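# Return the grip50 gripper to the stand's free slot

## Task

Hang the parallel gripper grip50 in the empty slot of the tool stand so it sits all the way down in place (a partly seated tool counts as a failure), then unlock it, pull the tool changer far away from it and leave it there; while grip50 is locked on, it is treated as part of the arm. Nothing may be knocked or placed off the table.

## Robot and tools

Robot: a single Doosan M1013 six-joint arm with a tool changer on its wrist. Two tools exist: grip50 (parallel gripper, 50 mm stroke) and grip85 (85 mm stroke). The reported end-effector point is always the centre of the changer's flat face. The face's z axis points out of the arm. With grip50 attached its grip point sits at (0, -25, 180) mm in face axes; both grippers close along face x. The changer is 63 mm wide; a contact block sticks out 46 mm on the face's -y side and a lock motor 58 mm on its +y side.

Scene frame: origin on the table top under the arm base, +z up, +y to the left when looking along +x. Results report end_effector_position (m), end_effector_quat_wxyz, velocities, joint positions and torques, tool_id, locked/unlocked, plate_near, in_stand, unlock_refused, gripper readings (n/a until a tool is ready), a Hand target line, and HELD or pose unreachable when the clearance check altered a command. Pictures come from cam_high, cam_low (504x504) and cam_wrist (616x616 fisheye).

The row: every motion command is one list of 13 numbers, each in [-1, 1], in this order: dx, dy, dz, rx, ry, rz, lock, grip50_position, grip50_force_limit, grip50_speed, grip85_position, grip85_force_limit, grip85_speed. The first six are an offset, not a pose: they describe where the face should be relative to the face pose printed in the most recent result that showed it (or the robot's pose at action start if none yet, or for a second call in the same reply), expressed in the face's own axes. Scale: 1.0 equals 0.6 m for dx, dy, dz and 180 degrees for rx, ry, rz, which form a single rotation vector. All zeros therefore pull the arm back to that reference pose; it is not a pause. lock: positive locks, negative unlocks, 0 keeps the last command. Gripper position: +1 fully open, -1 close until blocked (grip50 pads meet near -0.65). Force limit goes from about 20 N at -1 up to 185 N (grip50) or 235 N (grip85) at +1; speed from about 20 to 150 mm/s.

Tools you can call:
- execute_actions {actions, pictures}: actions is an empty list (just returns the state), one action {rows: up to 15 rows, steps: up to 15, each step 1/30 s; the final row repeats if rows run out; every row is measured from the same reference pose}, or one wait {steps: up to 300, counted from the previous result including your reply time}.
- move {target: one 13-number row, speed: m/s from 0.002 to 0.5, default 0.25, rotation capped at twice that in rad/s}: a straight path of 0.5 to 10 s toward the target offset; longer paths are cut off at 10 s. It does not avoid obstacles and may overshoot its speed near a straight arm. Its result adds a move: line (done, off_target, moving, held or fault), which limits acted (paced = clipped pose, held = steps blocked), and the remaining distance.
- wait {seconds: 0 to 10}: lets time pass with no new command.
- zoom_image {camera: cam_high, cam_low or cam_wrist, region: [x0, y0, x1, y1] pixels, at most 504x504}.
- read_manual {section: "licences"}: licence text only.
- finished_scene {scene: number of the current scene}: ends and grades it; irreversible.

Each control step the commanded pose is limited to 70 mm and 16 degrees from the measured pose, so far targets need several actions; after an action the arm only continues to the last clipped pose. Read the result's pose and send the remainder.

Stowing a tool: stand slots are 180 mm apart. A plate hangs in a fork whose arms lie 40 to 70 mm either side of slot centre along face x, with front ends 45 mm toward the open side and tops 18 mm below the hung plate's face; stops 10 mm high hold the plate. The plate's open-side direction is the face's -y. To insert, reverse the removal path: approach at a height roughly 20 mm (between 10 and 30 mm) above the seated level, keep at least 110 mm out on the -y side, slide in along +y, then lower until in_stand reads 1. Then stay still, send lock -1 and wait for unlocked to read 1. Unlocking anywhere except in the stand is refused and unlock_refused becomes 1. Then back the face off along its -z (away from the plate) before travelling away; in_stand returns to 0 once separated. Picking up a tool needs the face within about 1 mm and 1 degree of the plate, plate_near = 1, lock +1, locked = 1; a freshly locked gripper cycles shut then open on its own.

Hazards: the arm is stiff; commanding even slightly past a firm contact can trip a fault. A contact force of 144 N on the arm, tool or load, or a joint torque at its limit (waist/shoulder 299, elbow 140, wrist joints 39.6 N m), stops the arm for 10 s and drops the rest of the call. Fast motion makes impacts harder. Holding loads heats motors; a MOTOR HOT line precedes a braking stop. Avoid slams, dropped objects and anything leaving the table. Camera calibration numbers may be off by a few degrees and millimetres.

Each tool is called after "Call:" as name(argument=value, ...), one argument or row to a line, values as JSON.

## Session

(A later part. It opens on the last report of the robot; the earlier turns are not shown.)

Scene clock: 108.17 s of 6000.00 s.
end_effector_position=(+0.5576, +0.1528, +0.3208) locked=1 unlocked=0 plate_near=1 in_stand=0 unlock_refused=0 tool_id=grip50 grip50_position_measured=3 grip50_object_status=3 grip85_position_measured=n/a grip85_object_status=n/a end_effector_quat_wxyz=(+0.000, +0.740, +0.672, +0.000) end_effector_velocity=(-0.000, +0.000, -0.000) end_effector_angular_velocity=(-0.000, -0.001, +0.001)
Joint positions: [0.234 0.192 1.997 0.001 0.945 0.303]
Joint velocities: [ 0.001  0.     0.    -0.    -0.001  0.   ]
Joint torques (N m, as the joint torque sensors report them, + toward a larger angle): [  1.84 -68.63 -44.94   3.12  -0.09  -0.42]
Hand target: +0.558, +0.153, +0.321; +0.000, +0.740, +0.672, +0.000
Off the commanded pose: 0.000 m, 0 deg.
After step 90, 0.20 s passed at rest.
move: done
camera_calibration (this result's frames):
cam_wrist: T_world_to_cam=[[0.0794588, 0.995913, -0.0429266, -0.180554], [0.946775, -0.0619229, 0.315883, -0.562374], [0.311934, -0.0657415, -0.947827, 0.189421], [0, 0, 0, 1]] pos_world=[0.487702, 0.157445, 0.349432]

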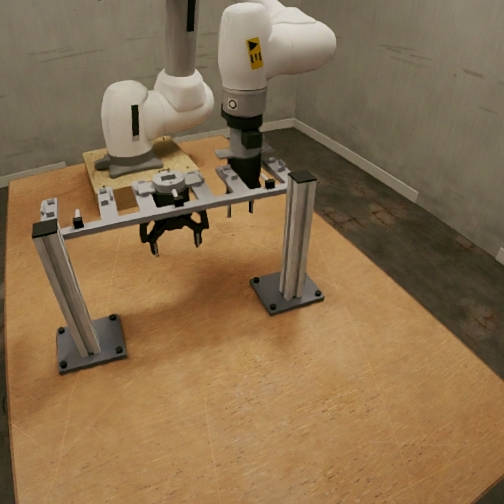

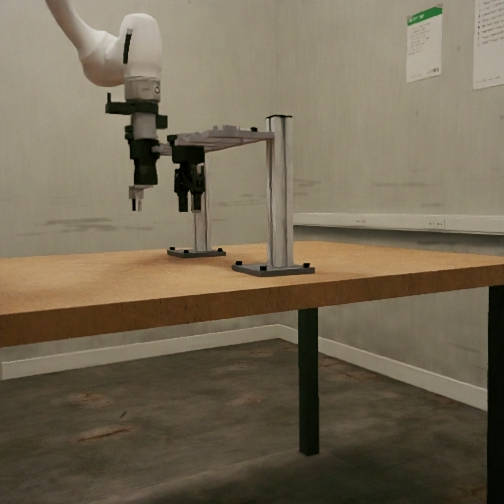

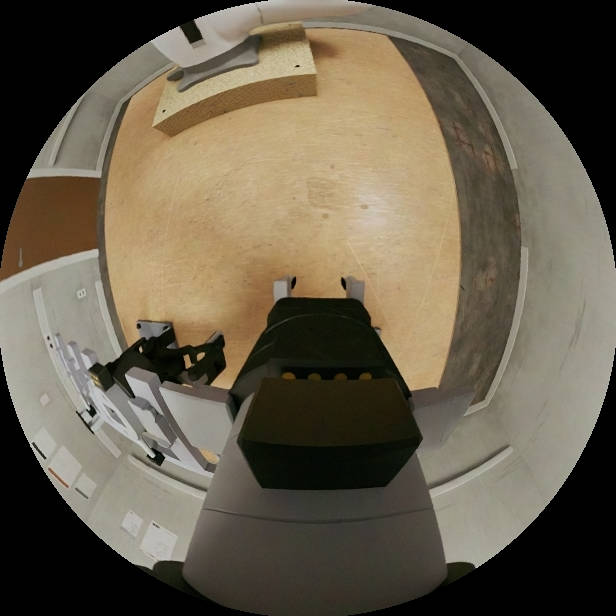

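Continue in, slowly, to about 10 mm short.

Call:
move(
  target=[0,0.078,0,0,0,0,1,1,0,0,1,0,0],
  speed=0.03,
)

Call:
zoom_image(
  camera="cam_wrist",
  region=[130, 260, 530, 460],
)

Scene clock: 112.37 s of 6000.00 s.
end_effector_position=(+0.6042, +0.1483, +0.3208) locked=1 unlocked=0 plate_near=1 in_stand=0 unlock_refused=0 tool_id=grip50 grip50_position_measured=3 grip50_object_status=3 grip85_position_measured=n/a grip85_object_status=n/a end_effector_quat_wxyz=(+0.000, +0.740, +0.672, +0.000) end_effector_velocity=(+0.000, +0.000, -0.000) end_effector_angular_velocity=(-0.000, -0.001, +0.000)
Joint positions: [0.212 0.254 1.915 0.001 0.964 0.281]
Joint velocities: [ 0.     0.    -0.    -0.001 -0.001  0.   ]
Joint torques (N m, as the joint torque sensors report them, + toward a larger angle): [  1.52 -76.09 -45.89   3.22  -0.07  -0.39]
Hand target: +0.604, +0.148, +0.321; +0.000, +0.740, +0.672, +0.000
Off the commanded pose: 0.000 m, 0 deg.
move: done
camera_calibration (this result's frames):
cam_wrist: T_world_to_cam=[[0.0794437, 0.995913, -0.0429556, -0.179772], [0.946773, -0.0618986, 0.315896, -0.606729], [0.311946, -0.0657651, -0.947821, 0.174529], [0, 0, 0, 1]] pos_world=[0.534273, 0.152959, 0.349363]

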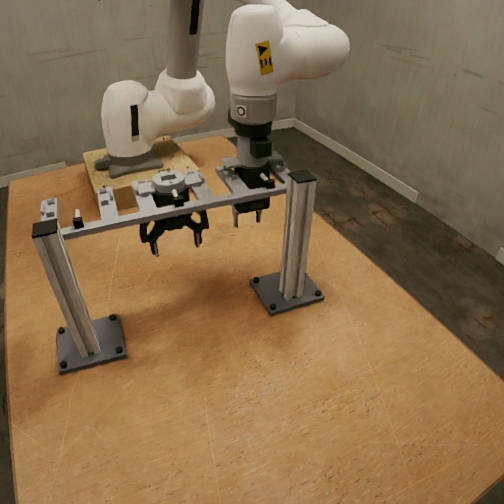

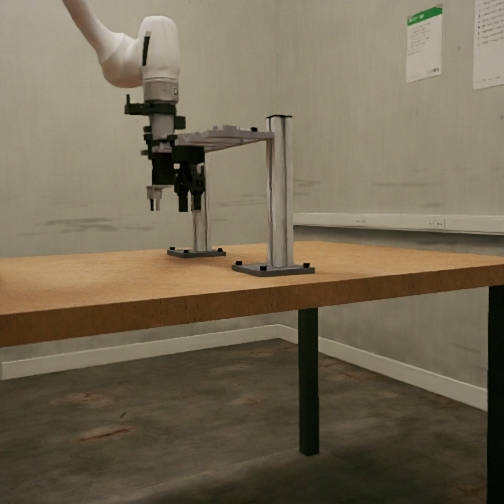

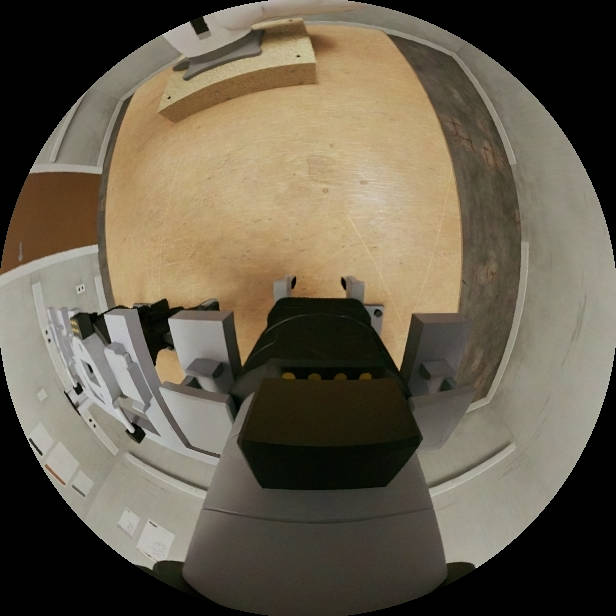

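Region (130, 260, 530, 460) of cam_wrist's 616x616 image, scaled by 1.260, with more detail than that image has.

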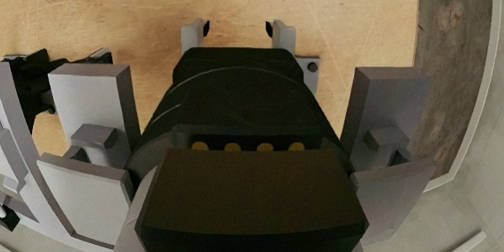

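Call:
move(
  target=[0,0.0085,0,0,0,0,1,1,0,0,1,0,0],
  speed=0.02,
)

Call:
zoom_image(
  camera="cam_wrist",
  region=[140, 280, 260, 430],
)

Call:
zoom_image(
  camera="cam_wrist",
  region=[390, 280, 510, 430],
)

Scene clock: 119.57 s of 6000.00 s.
end_effector_position=(+0.6093, +0.1478, +0.3208) locked=1 unlocked=0 plate_near=1 in_stand=0 unlock_refused=0 tool_id=grip50 grip50_position_measured=3 grip50_object_status=3 grip85_position_measured=n/a grip85_object_status=n/a end_effector_quat_wxyz=(+0.000, +0.740, +0.672, +0.000) end_effector_velocity=(-0.000, -0.001, -0.000) end_effector_angular_velocity=(-0.000, -0.000, -0.001)
Joint positions: [0.209 0.261 1.906 0.001 0.966 0.278]
Joint velocities: [-0.001 -0.     0.001 -0.    -0.001  0.   ]
Joint torques (N m, as the joint torque sensors report them, + toward a larger angle): [  1.97 -77.67 -45.86   3.18   0.03  -0.39]
Hand target: +0.609, +0.148, +0.321; +0.000, +0.740, +0.672, +0.000
Off the commanded pose: 0.000 m, 0 deg.
After step 90, 3.50 s passed at rest.
move: done
camera_calibration (this result's frames):
cam_wrist: T_world_to_cam=[[0.0794319, 0.995914, -0.0429733, -0.179672], [0.946774, -0.0618818, 0.315896, -0.611563], [0.311946, -0.0657782, -0.94782, 0.172909], [0, 0, 0, 1]] pos_world=[0.539345, 0.152467, 0.349356]

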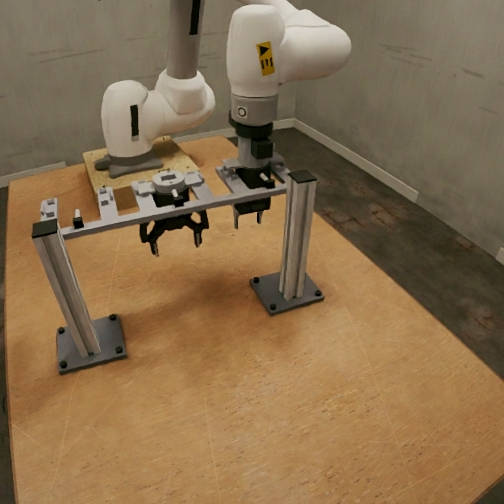

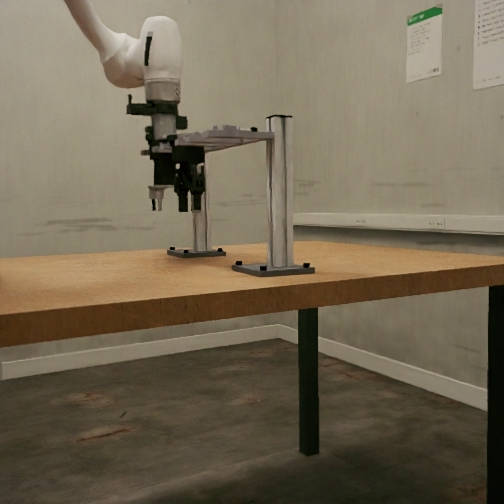

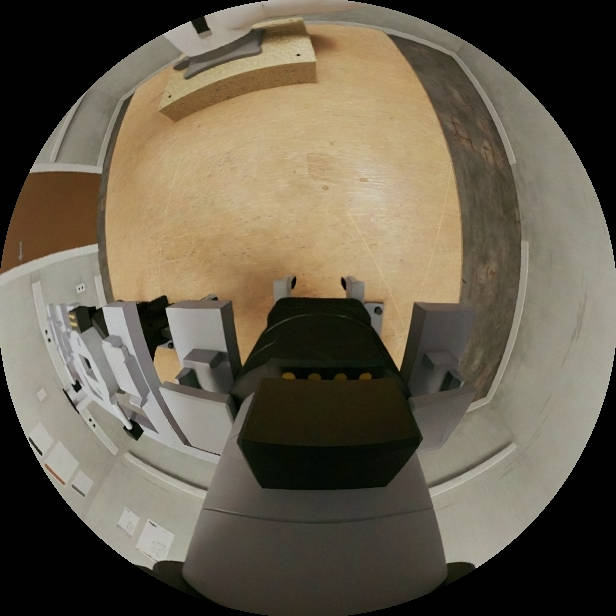

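Region (140, 280, 260, 430) of cam_wrist's 616x616 image, scaled by 3.360, with more detail than that image has; it fills the left 403 columns of this view, and the rest is white.

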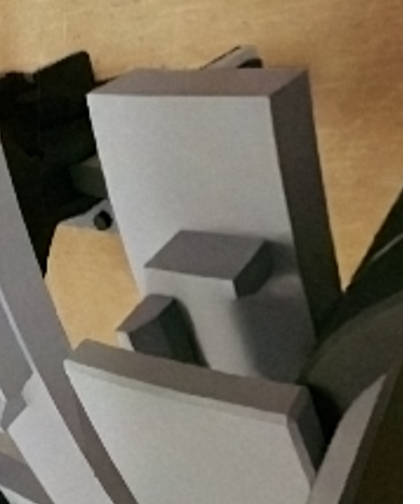

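Region (390, 280, 510, 430) of cam_wrist's 616x616 image, scaled by 3.360, with more detail than that image has; it fills the left 403 columns of this view, and the rest is white.

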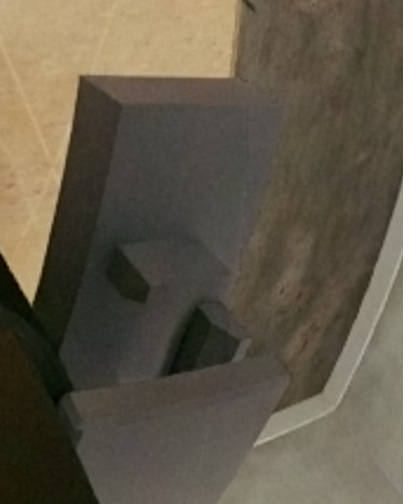

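Call:
move(
  target=[0.0013,0.0006,0.0,0,0,-0.0053,1,1,0,0,1,0,0],
  speed=0.02,
)

Call:
move(
  target=[0,0,0.013,0,0,0,1,1,0,0,1,0,0],
  speed=0.01,
)

Call:
zoom_image(
  camera="cam_wrist",
  region=[140, 280, 260, 430],
)

Call:
zoom_image(
  camera="cam_wrist",
  region=[390, 280, 510, 430],
)

Scene clock: 132.30 s of 6000.00 s.
end_effector_position=(+0.6097, +0.1486, +0.3208) locked=1 unlocked=0 plate_near=1 in_stand=0 unlock_refused=0 tool_id=grip50 grip50_position_measured=3 grip50_object_status=3 grip85_position_measured=n/a grip85_object_status=n/a end_effector_quat_wxyz=(+0.000, +0.735, +0.678, +0.000) end_effector_velocity=(-0.000, -0.001, -0.000) end_effector_angular_velocity=(-0.001, +0.001, -0.001)
Joint positions: [0.211 0.262 1.905 0.001 0.967 0.263]
Joint velocities: [-0.001 -0.     0.001 -0.     0.    -0.   ]
Joint torques (N m, as the joint torque sensors report them, + toward a larger angle): [  1.66 -77.54 -45.7    3.17  -0.07  -0.41]
Hand target: +0.610, +0.149, +0.321; +0.000, +0.735, +0.678, +0.000
Off the commanded pose: 0.000 m, 0 deg.
After step 90, 9.03 s passed at rest.
move: done
camera_calibration (this result's frames):
cam_wrist: T_world_to_cam=[[0.0628583, 0.997097, -0.0429647, -0.170522], [0.947674, -0.046131, 0.31589, -0.614811], [0.312991, -0.0605728, -0.947823, 0.171412], [0, 0, 0, 1]] pos_world=[0.539709, 0.152049, 0.349354]

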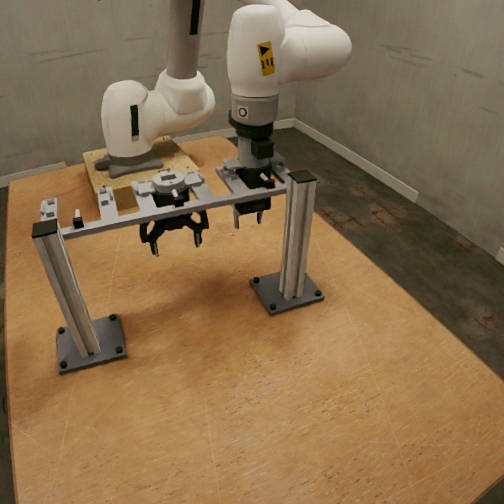

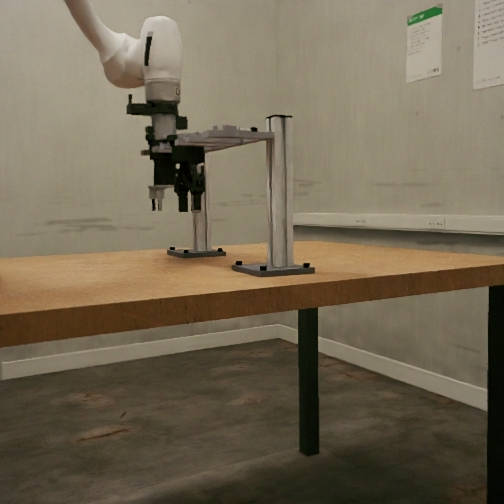

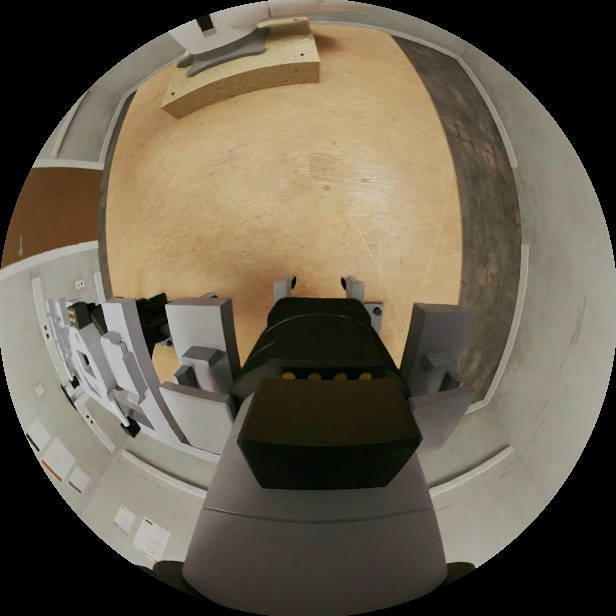

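Scene clock: 133.30 s of 6000.00 s.
end_effector_position=(+0.6097, +0.1486, +0.3130) locked=1 unlocked=0 plate_near=1 in_stand=0 unlock_refused=0 tool_id=grip50 grip50_position_measured=3 grip50_object_status=3 grip85_position_measured=n/a grip85_object_status=n/a end_effector_quat_wxyz=(+0.000, +0.735, +0.678, +0.000) end_effector_velocity=(+0.000, -0.001, +0.000) end_effector_angular_velocity=(-0.002, -0.001, +0.001)
Joint positions: [0.211 0.27  1.911 0.001 0.952 0.263]
Joint velocities: [-0.001 -0.    -0.    -0.002 -0.    -0.   ]
Joint torques (N m, as the joint torque sensors report them, + toward a larger angle): [  1.13 -78.55 -45.52   3.15  -0.03  -0.39]
Hand target: +0.610, +0.149, +0.313; +0.000, +0.735, +0.678, +0.000
Off the commanded pose: 0.000 m, 0 deg.
move: done
camera_calibration (this result's frames):
cam_wrist: T_world_to_cam=[[0.062864, 0.997096, -0.0429749, -0.170849], [0.947678, -0.046134, 0.315876, -0.61233], [0.312977, -0.0605836, -0.947827, 0.164021], [0, 0, 0, 1]] pos_world=[0.539697, 0.15204, 0.341542]

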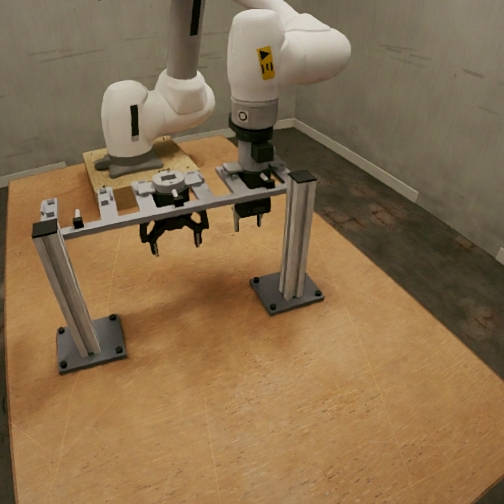

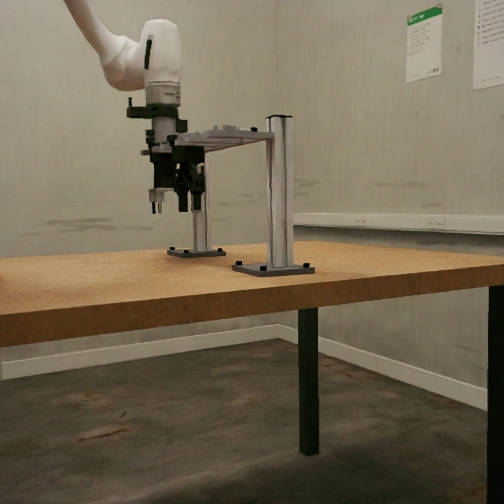

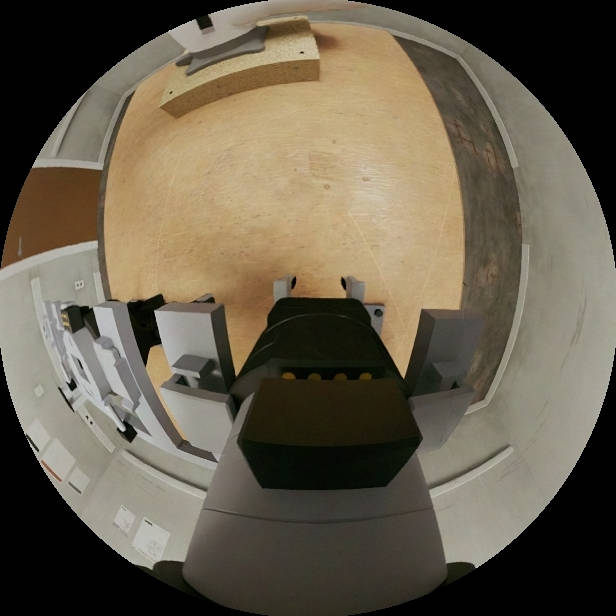

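Region (140, 280, 260, 430) of cam_wrist's 616x616 image, scaled by 3.360, with more detail than that image has; it fills the left 403 columns of this view, and the rest is white.

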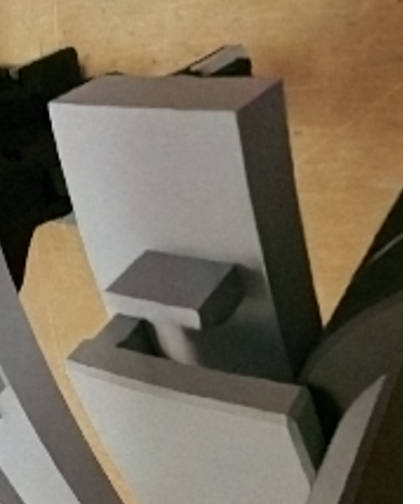

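Region (390, 280, 510, 430) of cam_wrist's 616x616 image, scaled by 3.360, with more detail than that image has; it fills the left 403 columns of this view, and the rest is white.

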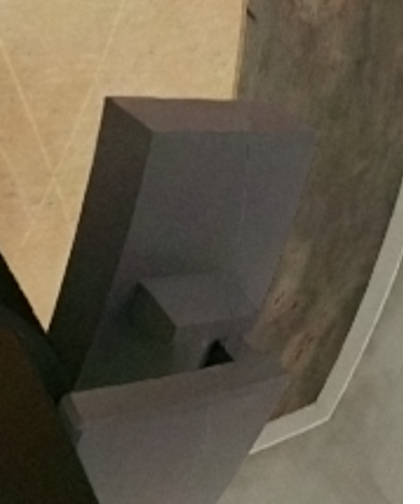

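Call:
move(
  target=[0.0004,-0.0004,0.009,0,0,0,1,1,0,0,1,0,0],
  speed=0.006,
)

Scene clock: 139.03 s of 6000.00 s.
end_effector_position=(+0.6095, +0.1488, +0.3075) locked=1 unlocked=0 plate_near=1 in_stand=0 unlock_refused=0 tool_id=grip50 grip50_position_measured=3 grip50_object_status=3 grip85_position_measured=n/a grip85_object_status=n/a end_effector_quat_wxyz=(+0.000, +0.735, +0.678, +0.000) end_effector_velocity=(+0.001, -0.000, +0.001) end_effector_angular_velocity=(-0.001, -0.003, +0.001)
Joint positions: [0.211 0.275 1.916 0.001 0.942 0.263]
Joint velocities: [-0.    -0.    -0.002 -0.002 -0.001  0.   ]
Joint torques (N m, as the joint torque sensors report them, + toward a larger angle): [  1.49 -77.51 -45.2    3.04  -0.05  -0.4 ]
Hand target: +0.609, +0.149, +0.308; +0.000, +0.735, +0.678, +0.000
Off the commanded pose: 0.000 m, 0 deg.
After step 90, 1.60 s passed at rest.
move: done
camera_calibration (this result's frames):
cam_wrist: T_world_to_cam=[[0.0628774, 0.997095, -0.0429781, -0.171323], [0.947681, -0.0461464, 0.315867, -0.61039], [0.312966, -0.0605904, -0.94783, 0.15899], [0, 0, 0, 1]] pos_world=[0.539469, 0.152292, 0.336134]

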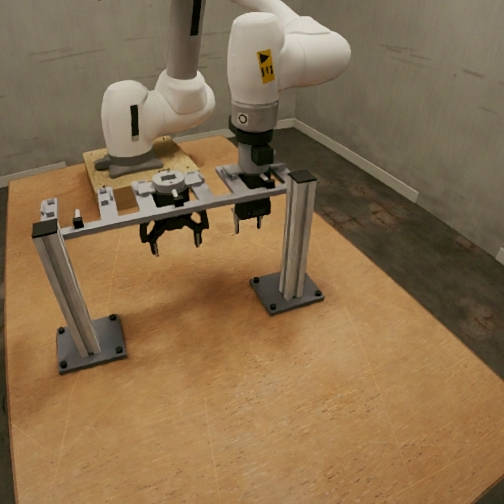

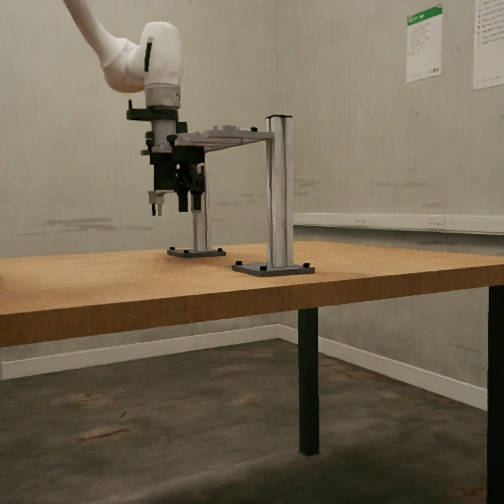

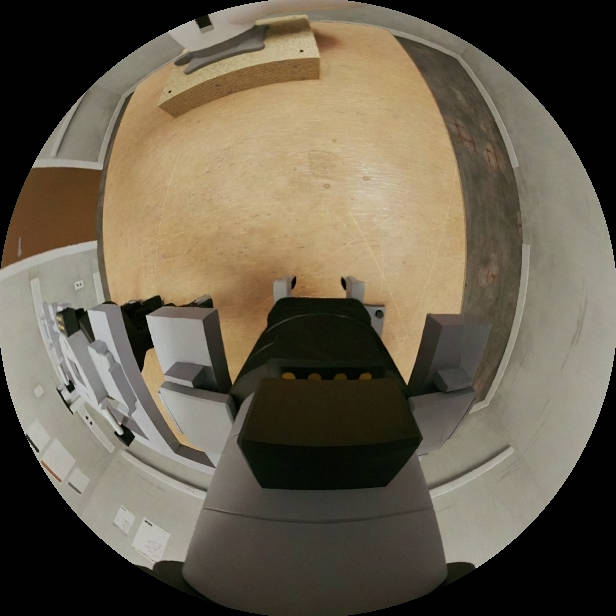

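Call:
move(
  target=[0,0,0.009,0,0,0,1,1,0,0,1,0,0],
  speed=0.006,
)

Scene clock: 141.73 s of 6000.00 s.
end_effector_position=(+0.6095, +0.1488, +0.3022) locked=1 unlocked=0 plate_near=1 in_stand=1 unlock_refused=0 tool_id=grip50 grip50_position_measured=3 grip50_object_status=3 grip85_position_measured=n/a grip85_object_status=n/a end_effector_quat_wxyz=(+0.000, +0.735, +0.678, +0.000) end_effector_velocity=(+0.000, +0.000, +0.000) end_effector_angular_velocity=(+0.000, -0.000, -0.000)
Joint positions: [0.211 0.28  1.921 0.001 0.933 0.263]
Joint velocities: [ 0.  0. -0.  0.  0. -0.]
Joint torques (N m, as the joint torque sensors report them, + toward a larger angle): [ 12.14 -74.85 -16.49   3.06   8.72  -3.02]
Hand target: +0.609, +0.149, +0.302; +0.000, +0.735, +0.678, +0.000
Off the commanded pose: 0.000 m, 0 deg.
move: done
camera_calibration (this result's frames):
cam_wrist: T_world_to_cam=[[0.0629797, 0.997089, -0.0429689, -0.171618], [0.947658, -0.0462431, 0.31592, -0.608694], [0.313014, -0.0606164, -0.947812, 0.153849], [0, 0, 0, 1]] pos_world=[0.539485, 0.152296, 0.330745]

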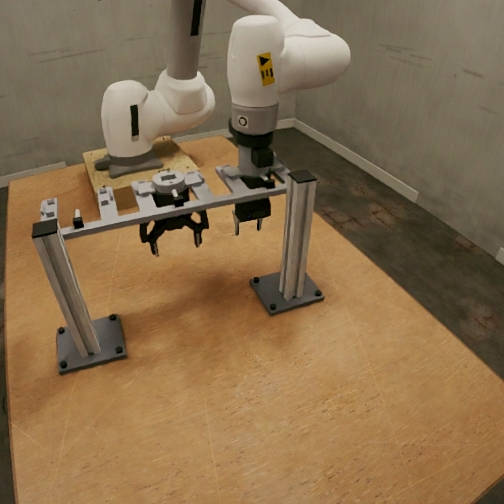

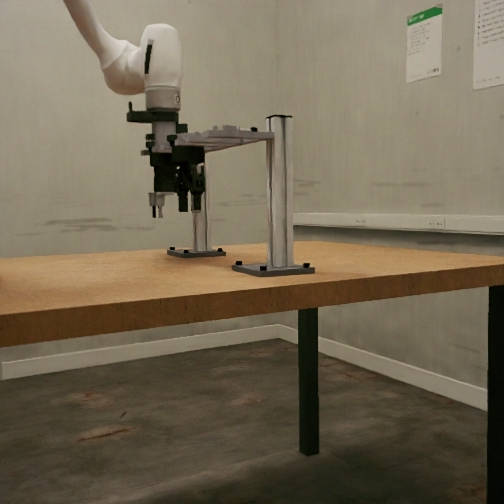

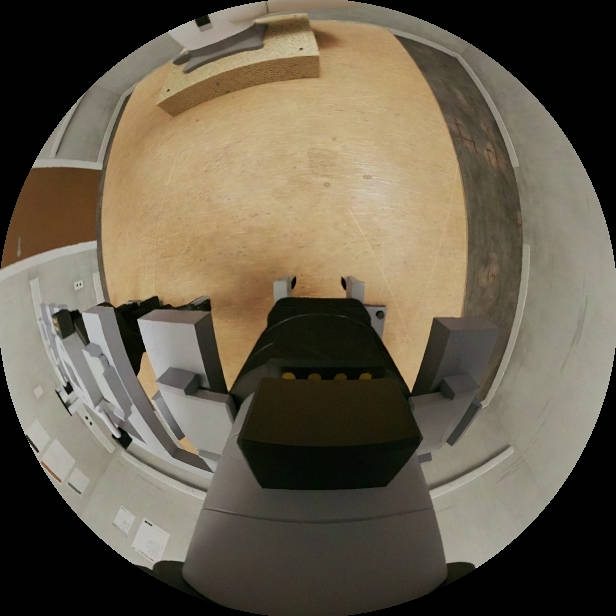

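Call:
move(
  target=[0,0.0008,0,0,0,0.0015,1,1,0,0,1,0,0],
  speed=0.004,
)

Scene clock: 146.00 s of 6000.00 s.
end_effector_position=(+0.6099, +0.1488, +0.3021) locked=1 unlocked=0 plate_near=1 in_stand=1 unlock_refused=0 tool_id=grip50 grip50_position_measured=3 grip50_object_status=3 grip85_position_measured=n/a grip85_object_status=n/a end_effector_quat_wxyz=(+0.000, +0.736, +0.677, +0.000) end_effector_velocity=(+0.000, -0.000, +0.000) end_effector_angular_velocity=(-0.001, -0.001, +0.001)
Joint positions: [0.211 0.281 1.92  0.001 0.933 0.268]
Joint velocities: [ 0.    -0.    -0.    -0.002 -0.     0.   ]
Joint torques (N m, as the joint torque sensors report them, + toward a larger angle): [  1.64 -79.43 -44.95   3.01   0.    -0.38]
Hand target: +0.610, +0.149, +0.302; +0.000, +0.736, +0.677, +0.000
Off the commanded pose: 0.000 m, 0 deg.
After step 90, 0.43 s passed at rest.
move: done
camera_calibration (this result's frames):
cam_wrist: T_world_to_cam=[[0.0676151, 0.996782, -0.0430483, -0.174359], [0.947535, -0.0506439, 0.315616, -0.608218], [0.31242, -0.0621302, -0.94791, 0.15429], [0, 0, 0, 1]] pos_world=[0.539894, 0.152582, 0.33071]

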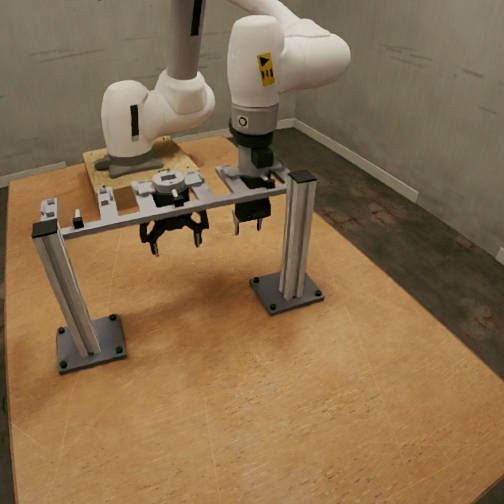

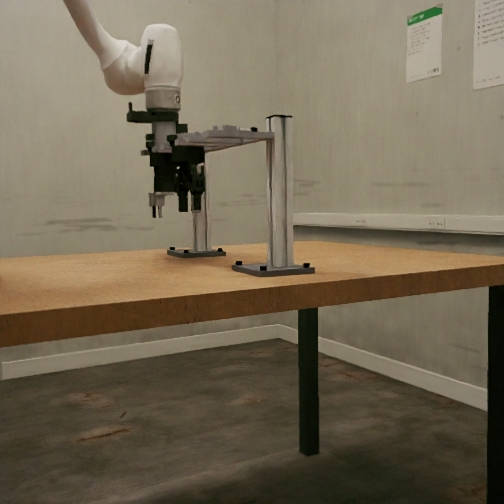

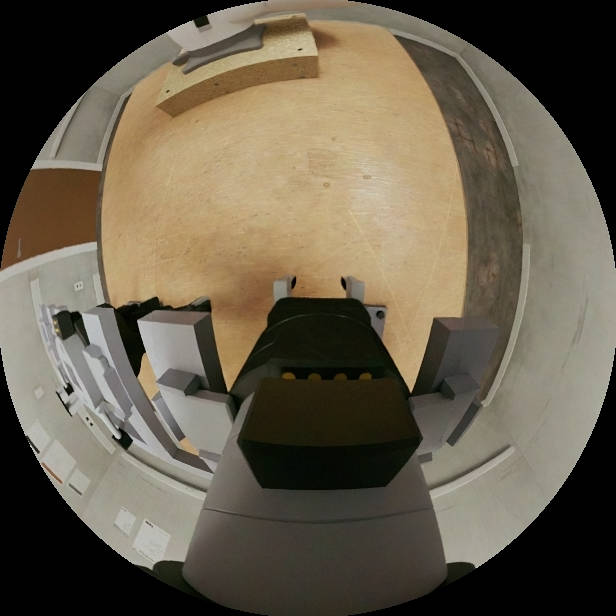

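Free now. Lower a bit further.

Call:
move(
  target=[0,0,0.0012,0,0,0,1,1,0,0,1,0,0],
  speed=0.003,
)

Scene clock: 148.30 s of 6000.00 s.
end_effector_position=(+0.6099, +0.1487, +0.3014) locked=1 unlocked=0 plate_near=1 in_stand=1 unlock_refused=0 tool_id=grip50 grip50_position_measured=3 grip50_object_status=3 grip85_position_measured=n/a grip85_object_status=n/a end_effector_quat_wxyz=(+0.000, +0.736, +0.677, +0.000) end_effector_velocity=(+0.000, -0.000, +0.000) end_effector_angular_velocity=(+0.001, -0.000, -0.002)
Joint positions: [0.211 0.282 1.92  0.001 0.932 0.268]
Joint velocities: [-0.001  0.    -0.     0.001 -0.     0.   ]
Joint torques (N m, as the joint torque sensors report them, + toward a larger angle): [  1.3  -78.71 -44.72   3.16  -0.03  -0.37]
Hand target: +0.610, +0.149, +0.301; +0.000, +0.736, +0.677, +0.000
Off the commanded pose: 0.000 m, 0 deg.
move: done
camera_calibration (this result's frames):
cam_wrist: T_world_to_cam=[[0.0676639, 0.996779, -0.0430461, -0.174408], [0.947528, -0.0506902, 0.315627, -0.607994], [0.312429, -0.062144, -0.947906, 0.153605], [0, 0, 0, 1]] pos_world=[0.539902, 0.152572, 0.329994]

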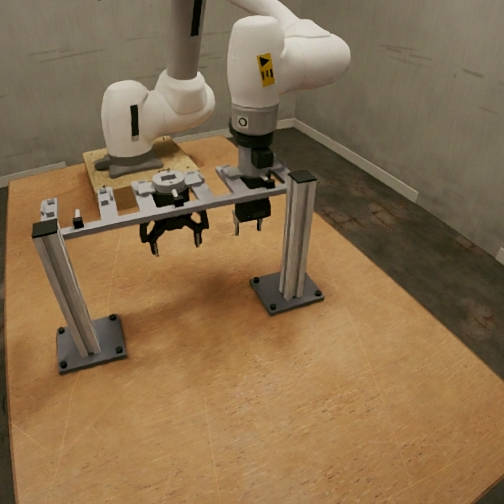

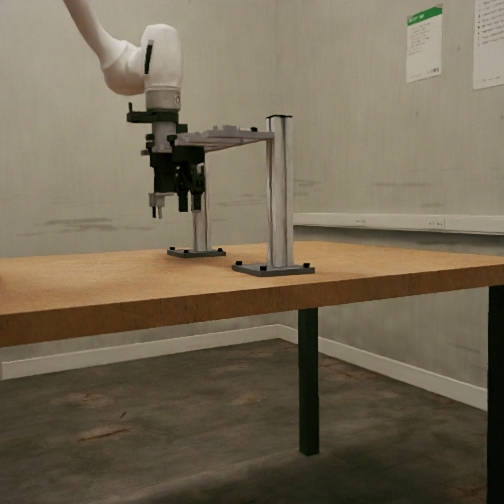

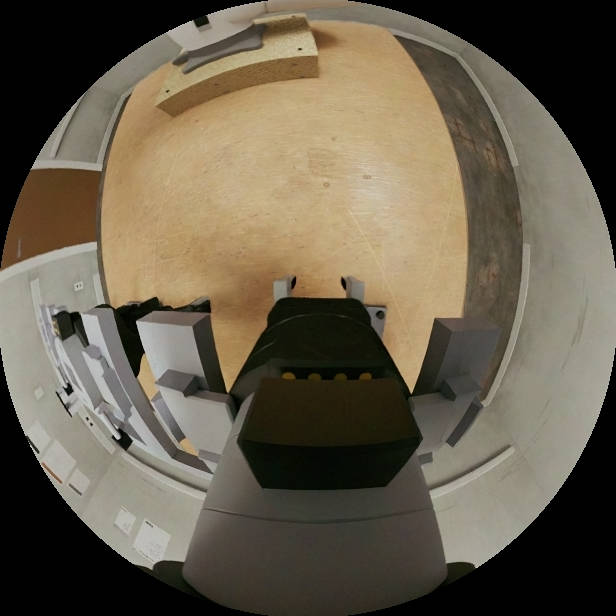

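Call:
move(
  target=[0,0,0.001,0,0,0,1,1,0,0,1,0,0],
  speed=0.003,
)

Scene clock: 153.47 s of 6000.00 s.
end_effector_position=(+0.6099, +0.1488, +0.3009) locked=1 unlocked=0 plate_near=1 in_stand=1 unlock_refused=0 tool_id=grip50 grip50_position_measured=3 grip50_object_status=3 grip85_position_measured=n/a grip85_object_status=n/a end_effector_quat_wxyz=(+0.000, +0.736, +0.677, +0.000) end_effector_velocity=(-0.000, -0.000, -0.001) end_effector_angular_velocity=(-0.000, +0.001, -0.001)
Joint positions: [0.211 0.282 1.921 0.001 0.931 0.268]
Joint velocities: [-0.001  0.     0.001  0.    -0.001  0.   ]
Joint torques (N m, as the joint torque sensors report them, + toward a larger angle): [  2.31 -50.98 -29.64   2.01  -0.67   0.08]
Hand target: +0.610, +0.149, +0.301; +0.000, +0.736, +0.677, +0.000
Off the commanded pose: 0.000 m, 0 deg.
After step 90, 1.47 s passed at rest.
move: done
camera_calibration (this result's frames):
cam_wrist: T_world_to_cam=[[0.0676251, 0.996784, -0.0430012, -0.174445], [0.947474, -0.0506563, 0.315795, -0.607902], [0.312601, -0.0620982, -0.947852, 0.152986], [0, 0, 0, 1]] pos_world=[0.539944, 0.15259, 0.329479]

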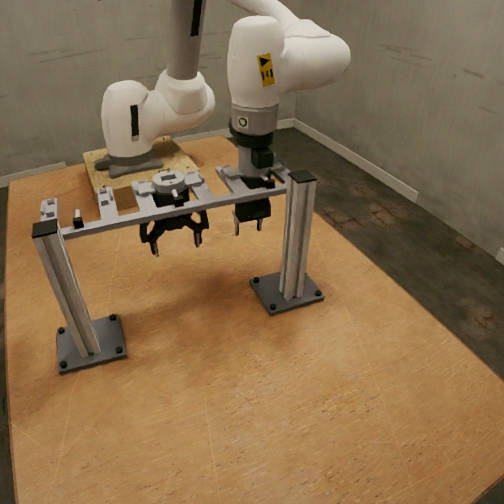

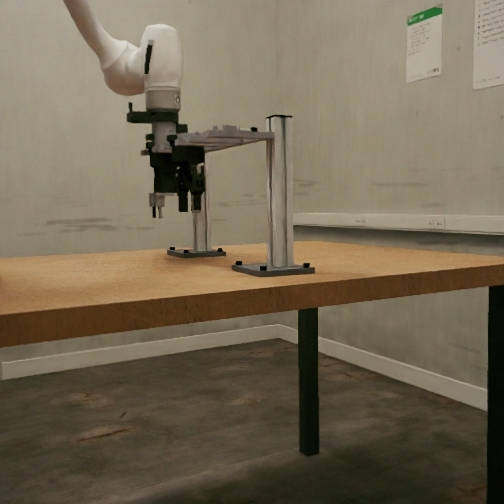

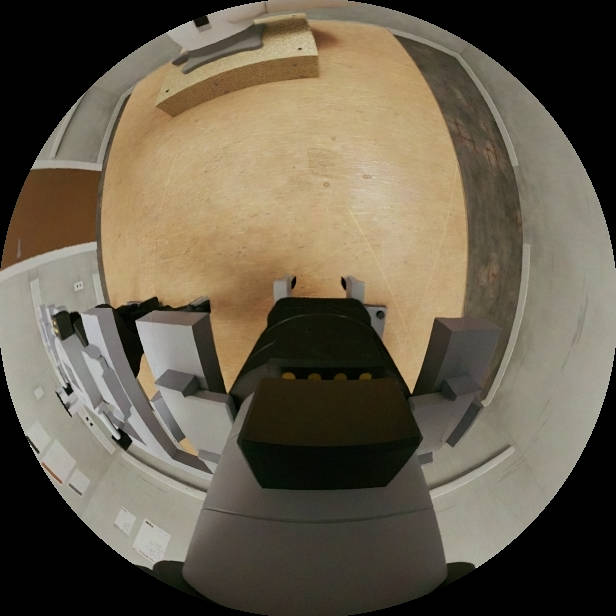

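Seated. Unlock.

Call:
execute_actions(
  actions=[
    {"rows":[[0,0,-0.0002,0,0,0,-1,1,0,0,1,0,0]],"steps":15},
  ],
  pictures=false,
)

Call:
execute_actions(
  actions=[
    {"steps":25},
  ],
  pictures=false,
)

Scene clock: 156.53 s of 6000.00 s.
end_effector_position=(+0.6099, +0.1487, +0.3009) locked=0 unlocked=0 plate_near=1 in_stand=1 unlock_refused=0 tool_id=none grip50_position_measured=n/a grip50_object_status=n/a grip85_position_measured=n/a grip85_object_status=n/a end_effector_quat_wxyz=(+0.000, +0.736, +0.677, +0.000) end_effector_velocity=(+0.001, -0.000, +0.001) end_effector_angular_velocity=(-0.001, -0.002, +0.001)
Joint positions: [0.211 0.282 1.921 0.001 0.931 0.268]
Joint velocities: [-0.    -0.    -0.002 -0.002  0.    -0.   ]
Joint torques (N m, as the joint torque sensors report them, + toward a larger angle): [  0.4  -57.38 -26.61   2.66   1.16  -0.41]
Hand target: +0.610, +0.149, +0.301; +0.000, +0.736, +0.677, +0.000
Off the commanded pose: 0.000 m, 0 deg.
Steps of this call (steps 1 to 77: nothing new was sent; steps 78 to 92: all 15 steps of this action). Readings (end_effector_position | what the end effector reports):
78: (+0.6098, +0.1487, +0.3007) | locked=1 unlocked=0 plate_near=1 in_stand=1 unlock_refused=0 tool_id=grip50 grip50_position_measured=3 grip50_object_status=3 grip85_position_measured=n/a grip85_object_status=n/a
79: (+0.6098, +0.1487, +0.3007) | locked=1 unlocked=0 plate_near=1 in_stand=1 unlock_refused=0 tool_id=grip50 grip50_position_measured=3 grip50_object_status=3 grip85_position_measured=n/a grip85_object_status=n/a
81: (+0.6098, +0.1487, +0.3007) | locked=1 unlocked=0 plate_near=1 in_stand=1 unlock_refused=0 tool_id=grip50 grip50_position_measured=3 grip50_object_status=3 grip85_position_measured=n/a grip85_object_status=n/a
85: (+0.6098, +0.1487, +0.3007) | locked=0 unlocked=0 plate_near=1 in_stand=1 unlock_refused=0 tool_id=none grip50_position_measured=n/a grip50_object_status=n/a grip85_position_measured=n/a grip85_object_status=n/a
92: the state above

Scene clock: 157.37 s of 6000.00 s.
end_effector_position=(+0.6099, +0.1487, +0.3010) locked=0 unlocked=1 plate_near=1 in_stand=1 unlock_refused=0 tool_id=none grip50_position_measured=n/a grip50_object_status=n/a grip85_position_measured=n/a grip85_object_status=n/a end_effector_quat_wxyz=(+0.000, +0.736, +0.677, +0.000) end_effector_velocity=(+0.000, -0.000, +0.000) end_effector_angular_velocity=(+0.001, +0.001, -0.001)
Joint positions: [0.211 0.282 1.921 0.001 0.931 0.268]
Joint velocities: [-0.001  0.    -0.     0.001  0.001 -0.001]
Joint torques (N m, as the joint torque sensors report them, + toward a larger angle): [  1.34 -66.68 -34.64   2.89   0.37  -0.35]
Hand target: +0.610, +0.149, +0.301; +0.000, +0.736, +0.677, +0.000
Off the commanded pose: 0.000 m, 0 deg.
Steps of this call (steps 1 to 25: nothing new was sent). Readings (end_effector_position | what the end effector reports):
1: (+0.6099, +0.1487, +0.3009) | locked=0 unlocked=0 plate_near=1 in_stand=1 unlock_refused=0 tool_id=none grip50_position_measured=n/a grip50_object_status=n/a grip85_position_measured=n/a grip85_object_status=n/a
2: (+0.6099, +0.1487, +0.3009) | locked=0 unlocked=0 plate_near=1 in_stand=1 unlock_refused=0 tool_id=none grip50_position_measured=n/a grip50_object_status=n/a grip85_position_measured=n/a grip85_object_status=n/a
4: (+0.6099, +0.1487, +0.3009) | locked=0 unlocked=0 plate_near=1 in_stand=1 unlock_refused=0 tool_id=none grip50_position_measured=n/a grip50_object_status=n/a grip85_position_measured=n/a grip85_object_status=n/a
8: (+0.6099, +0.1487, +0.3009) | locked=0 unlocked=0 plate_near=1 in_stand=1 unlock_refused=0 tool_id=none grip50_position_measured=n/a grip50_object_status=n/a grip85_position_measured=n/a grip85_object_status=n/a
25: the state above

Call:
move(
  target=[0,0,-0.04,0,0,0,-1,1,0,0,1,0,0],
  speed=0.03,
)

Call:
move(
  target=[0,-0.1,-0.4,0,0,0,-1,1,0,0,1,0,0],
  speed=0.25,
)

Scene clock: 160.67 s of 6000.00 s.
end_effector_position=(+0.6099, +0.1488, +0.3250) locked=0 unlocked=1 plate_near=0 in_stand=0 unlock_refused=0 tool_id=none grip50_position_measured=n/a grip50_object_status=n/a grip85_position_measured=n/a grip85_object_status=n/a end_effector_quat_wxyz=(+0.000, +0.736, +0.677, +0.000) end_effector_velocity=(-0.000, +0.000, -0.000) end_effector_angular_velocity=(-0.001, +0.000, +0.002)
Joint positions: [0.211 0.258 1.901 0.001 0.975 0.268]
Joint velocities: [ 0.001  0.     0.    -0.001 -0.    -0.001]
Joint torques (N m, as the joint torque sensors report them, + toward a larger angle): [  1.17 -67.81 -38.87   3.13   0.    -0.44]
Hand target: +0.610, +0.149, +0.325; +0.000, +0.736, +0.677, +0.000
Off the commanded pose: 0.000 m, 0 deg.
move: done
camera_calibration (this result's frames):
cam_wrist: T_world_to_cam=[[0.0675916, 0.996787, -0.0429865, -0.173422], [0.947483, -0.0506307, 0.315772, -0.615537], [0.312581, -0.0620725, -0.947861, 0.175867], [0, 0, 0, 1]] pos_world=[0.53996, 0.152616, 0.353612]

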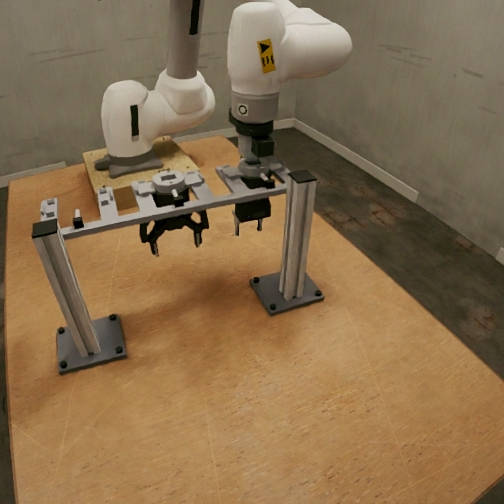

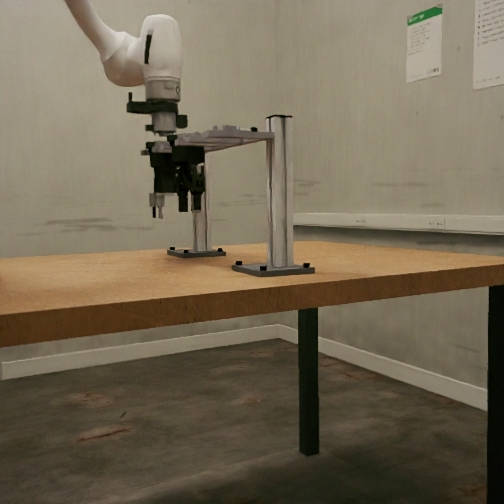

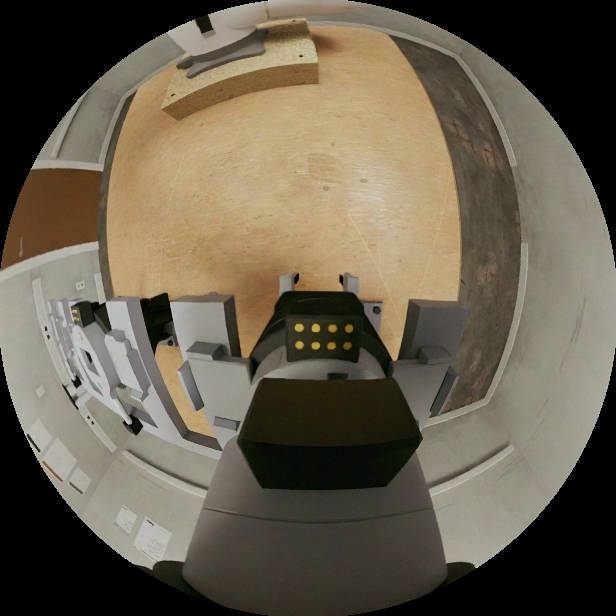

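Scene clock: 162.00 s of 6000.00 s.
end_effector_position=(+0.5503, +0.1542, +0.5652) locked=0 unlocked=1 plate_near=0 in_stand=0 unlock_refused=0 tool_id=none grip50_position_measured=n/a grip50_object_status=n/a grip85_position_measured=n/a grip85_object_status=n/a end_effector_quat_wxyz=(+0.000, +0.736, +0.677, +0.000) end_effector_velocity=(-0.000, -0.001, -0.000) end_effector_angular_velocity=(-0.002, +0.001, -0.002)
Joint positions: [0.239 0.022 1.712 0.001 1.4   0.296]
Joint velocities: [-0.002  0.     0.001 -0.001  0.001  0.   ]
Joint torques (N m, as the joint torque sensors report them, + toward a larger angle): [  1.87 -52.68 -46.87   3.99  -0.05  -0.33]
Hand target: +0.550, +0.154, +0.565; +0.000, +0.736, +0.677, +0.000
Off the commanded pose: 0.000 m, 0 deg.
move: done
camera_calibration (this result's frames):
cam_wrist: T_world_to_cam=[[0.0671115, 0.996834, -0.0426442, -0.164386], [0.947525, -0.0502863, 0.315701, -0.634607], [0.312557, -0.0615936, -0.9479, 0.422523], [0, 0, 0, 1]] pos_world=[0.480276, 0.157979, 0.593845]

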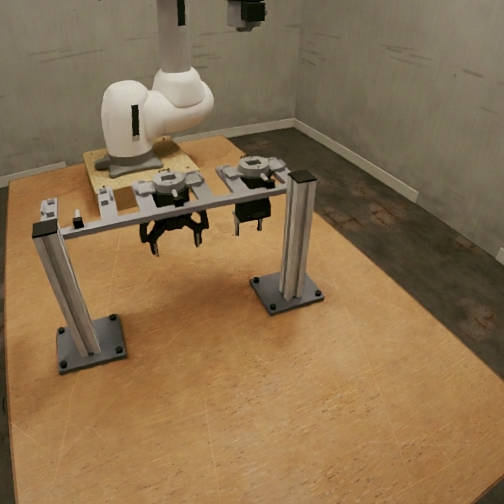

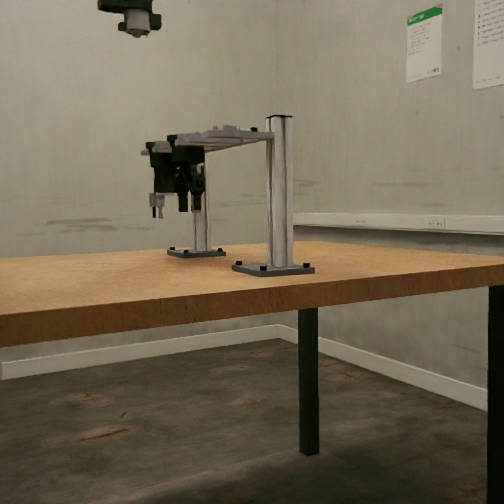

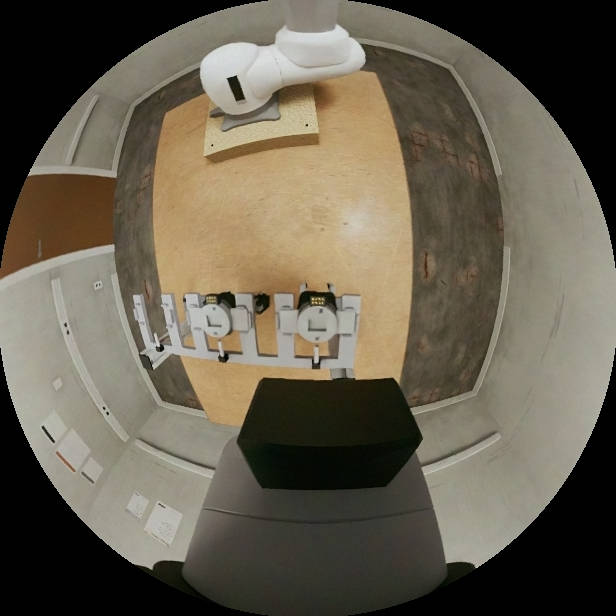

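Call:
finished_scene(
  scene=1,
)

The scene is finished: the task was done.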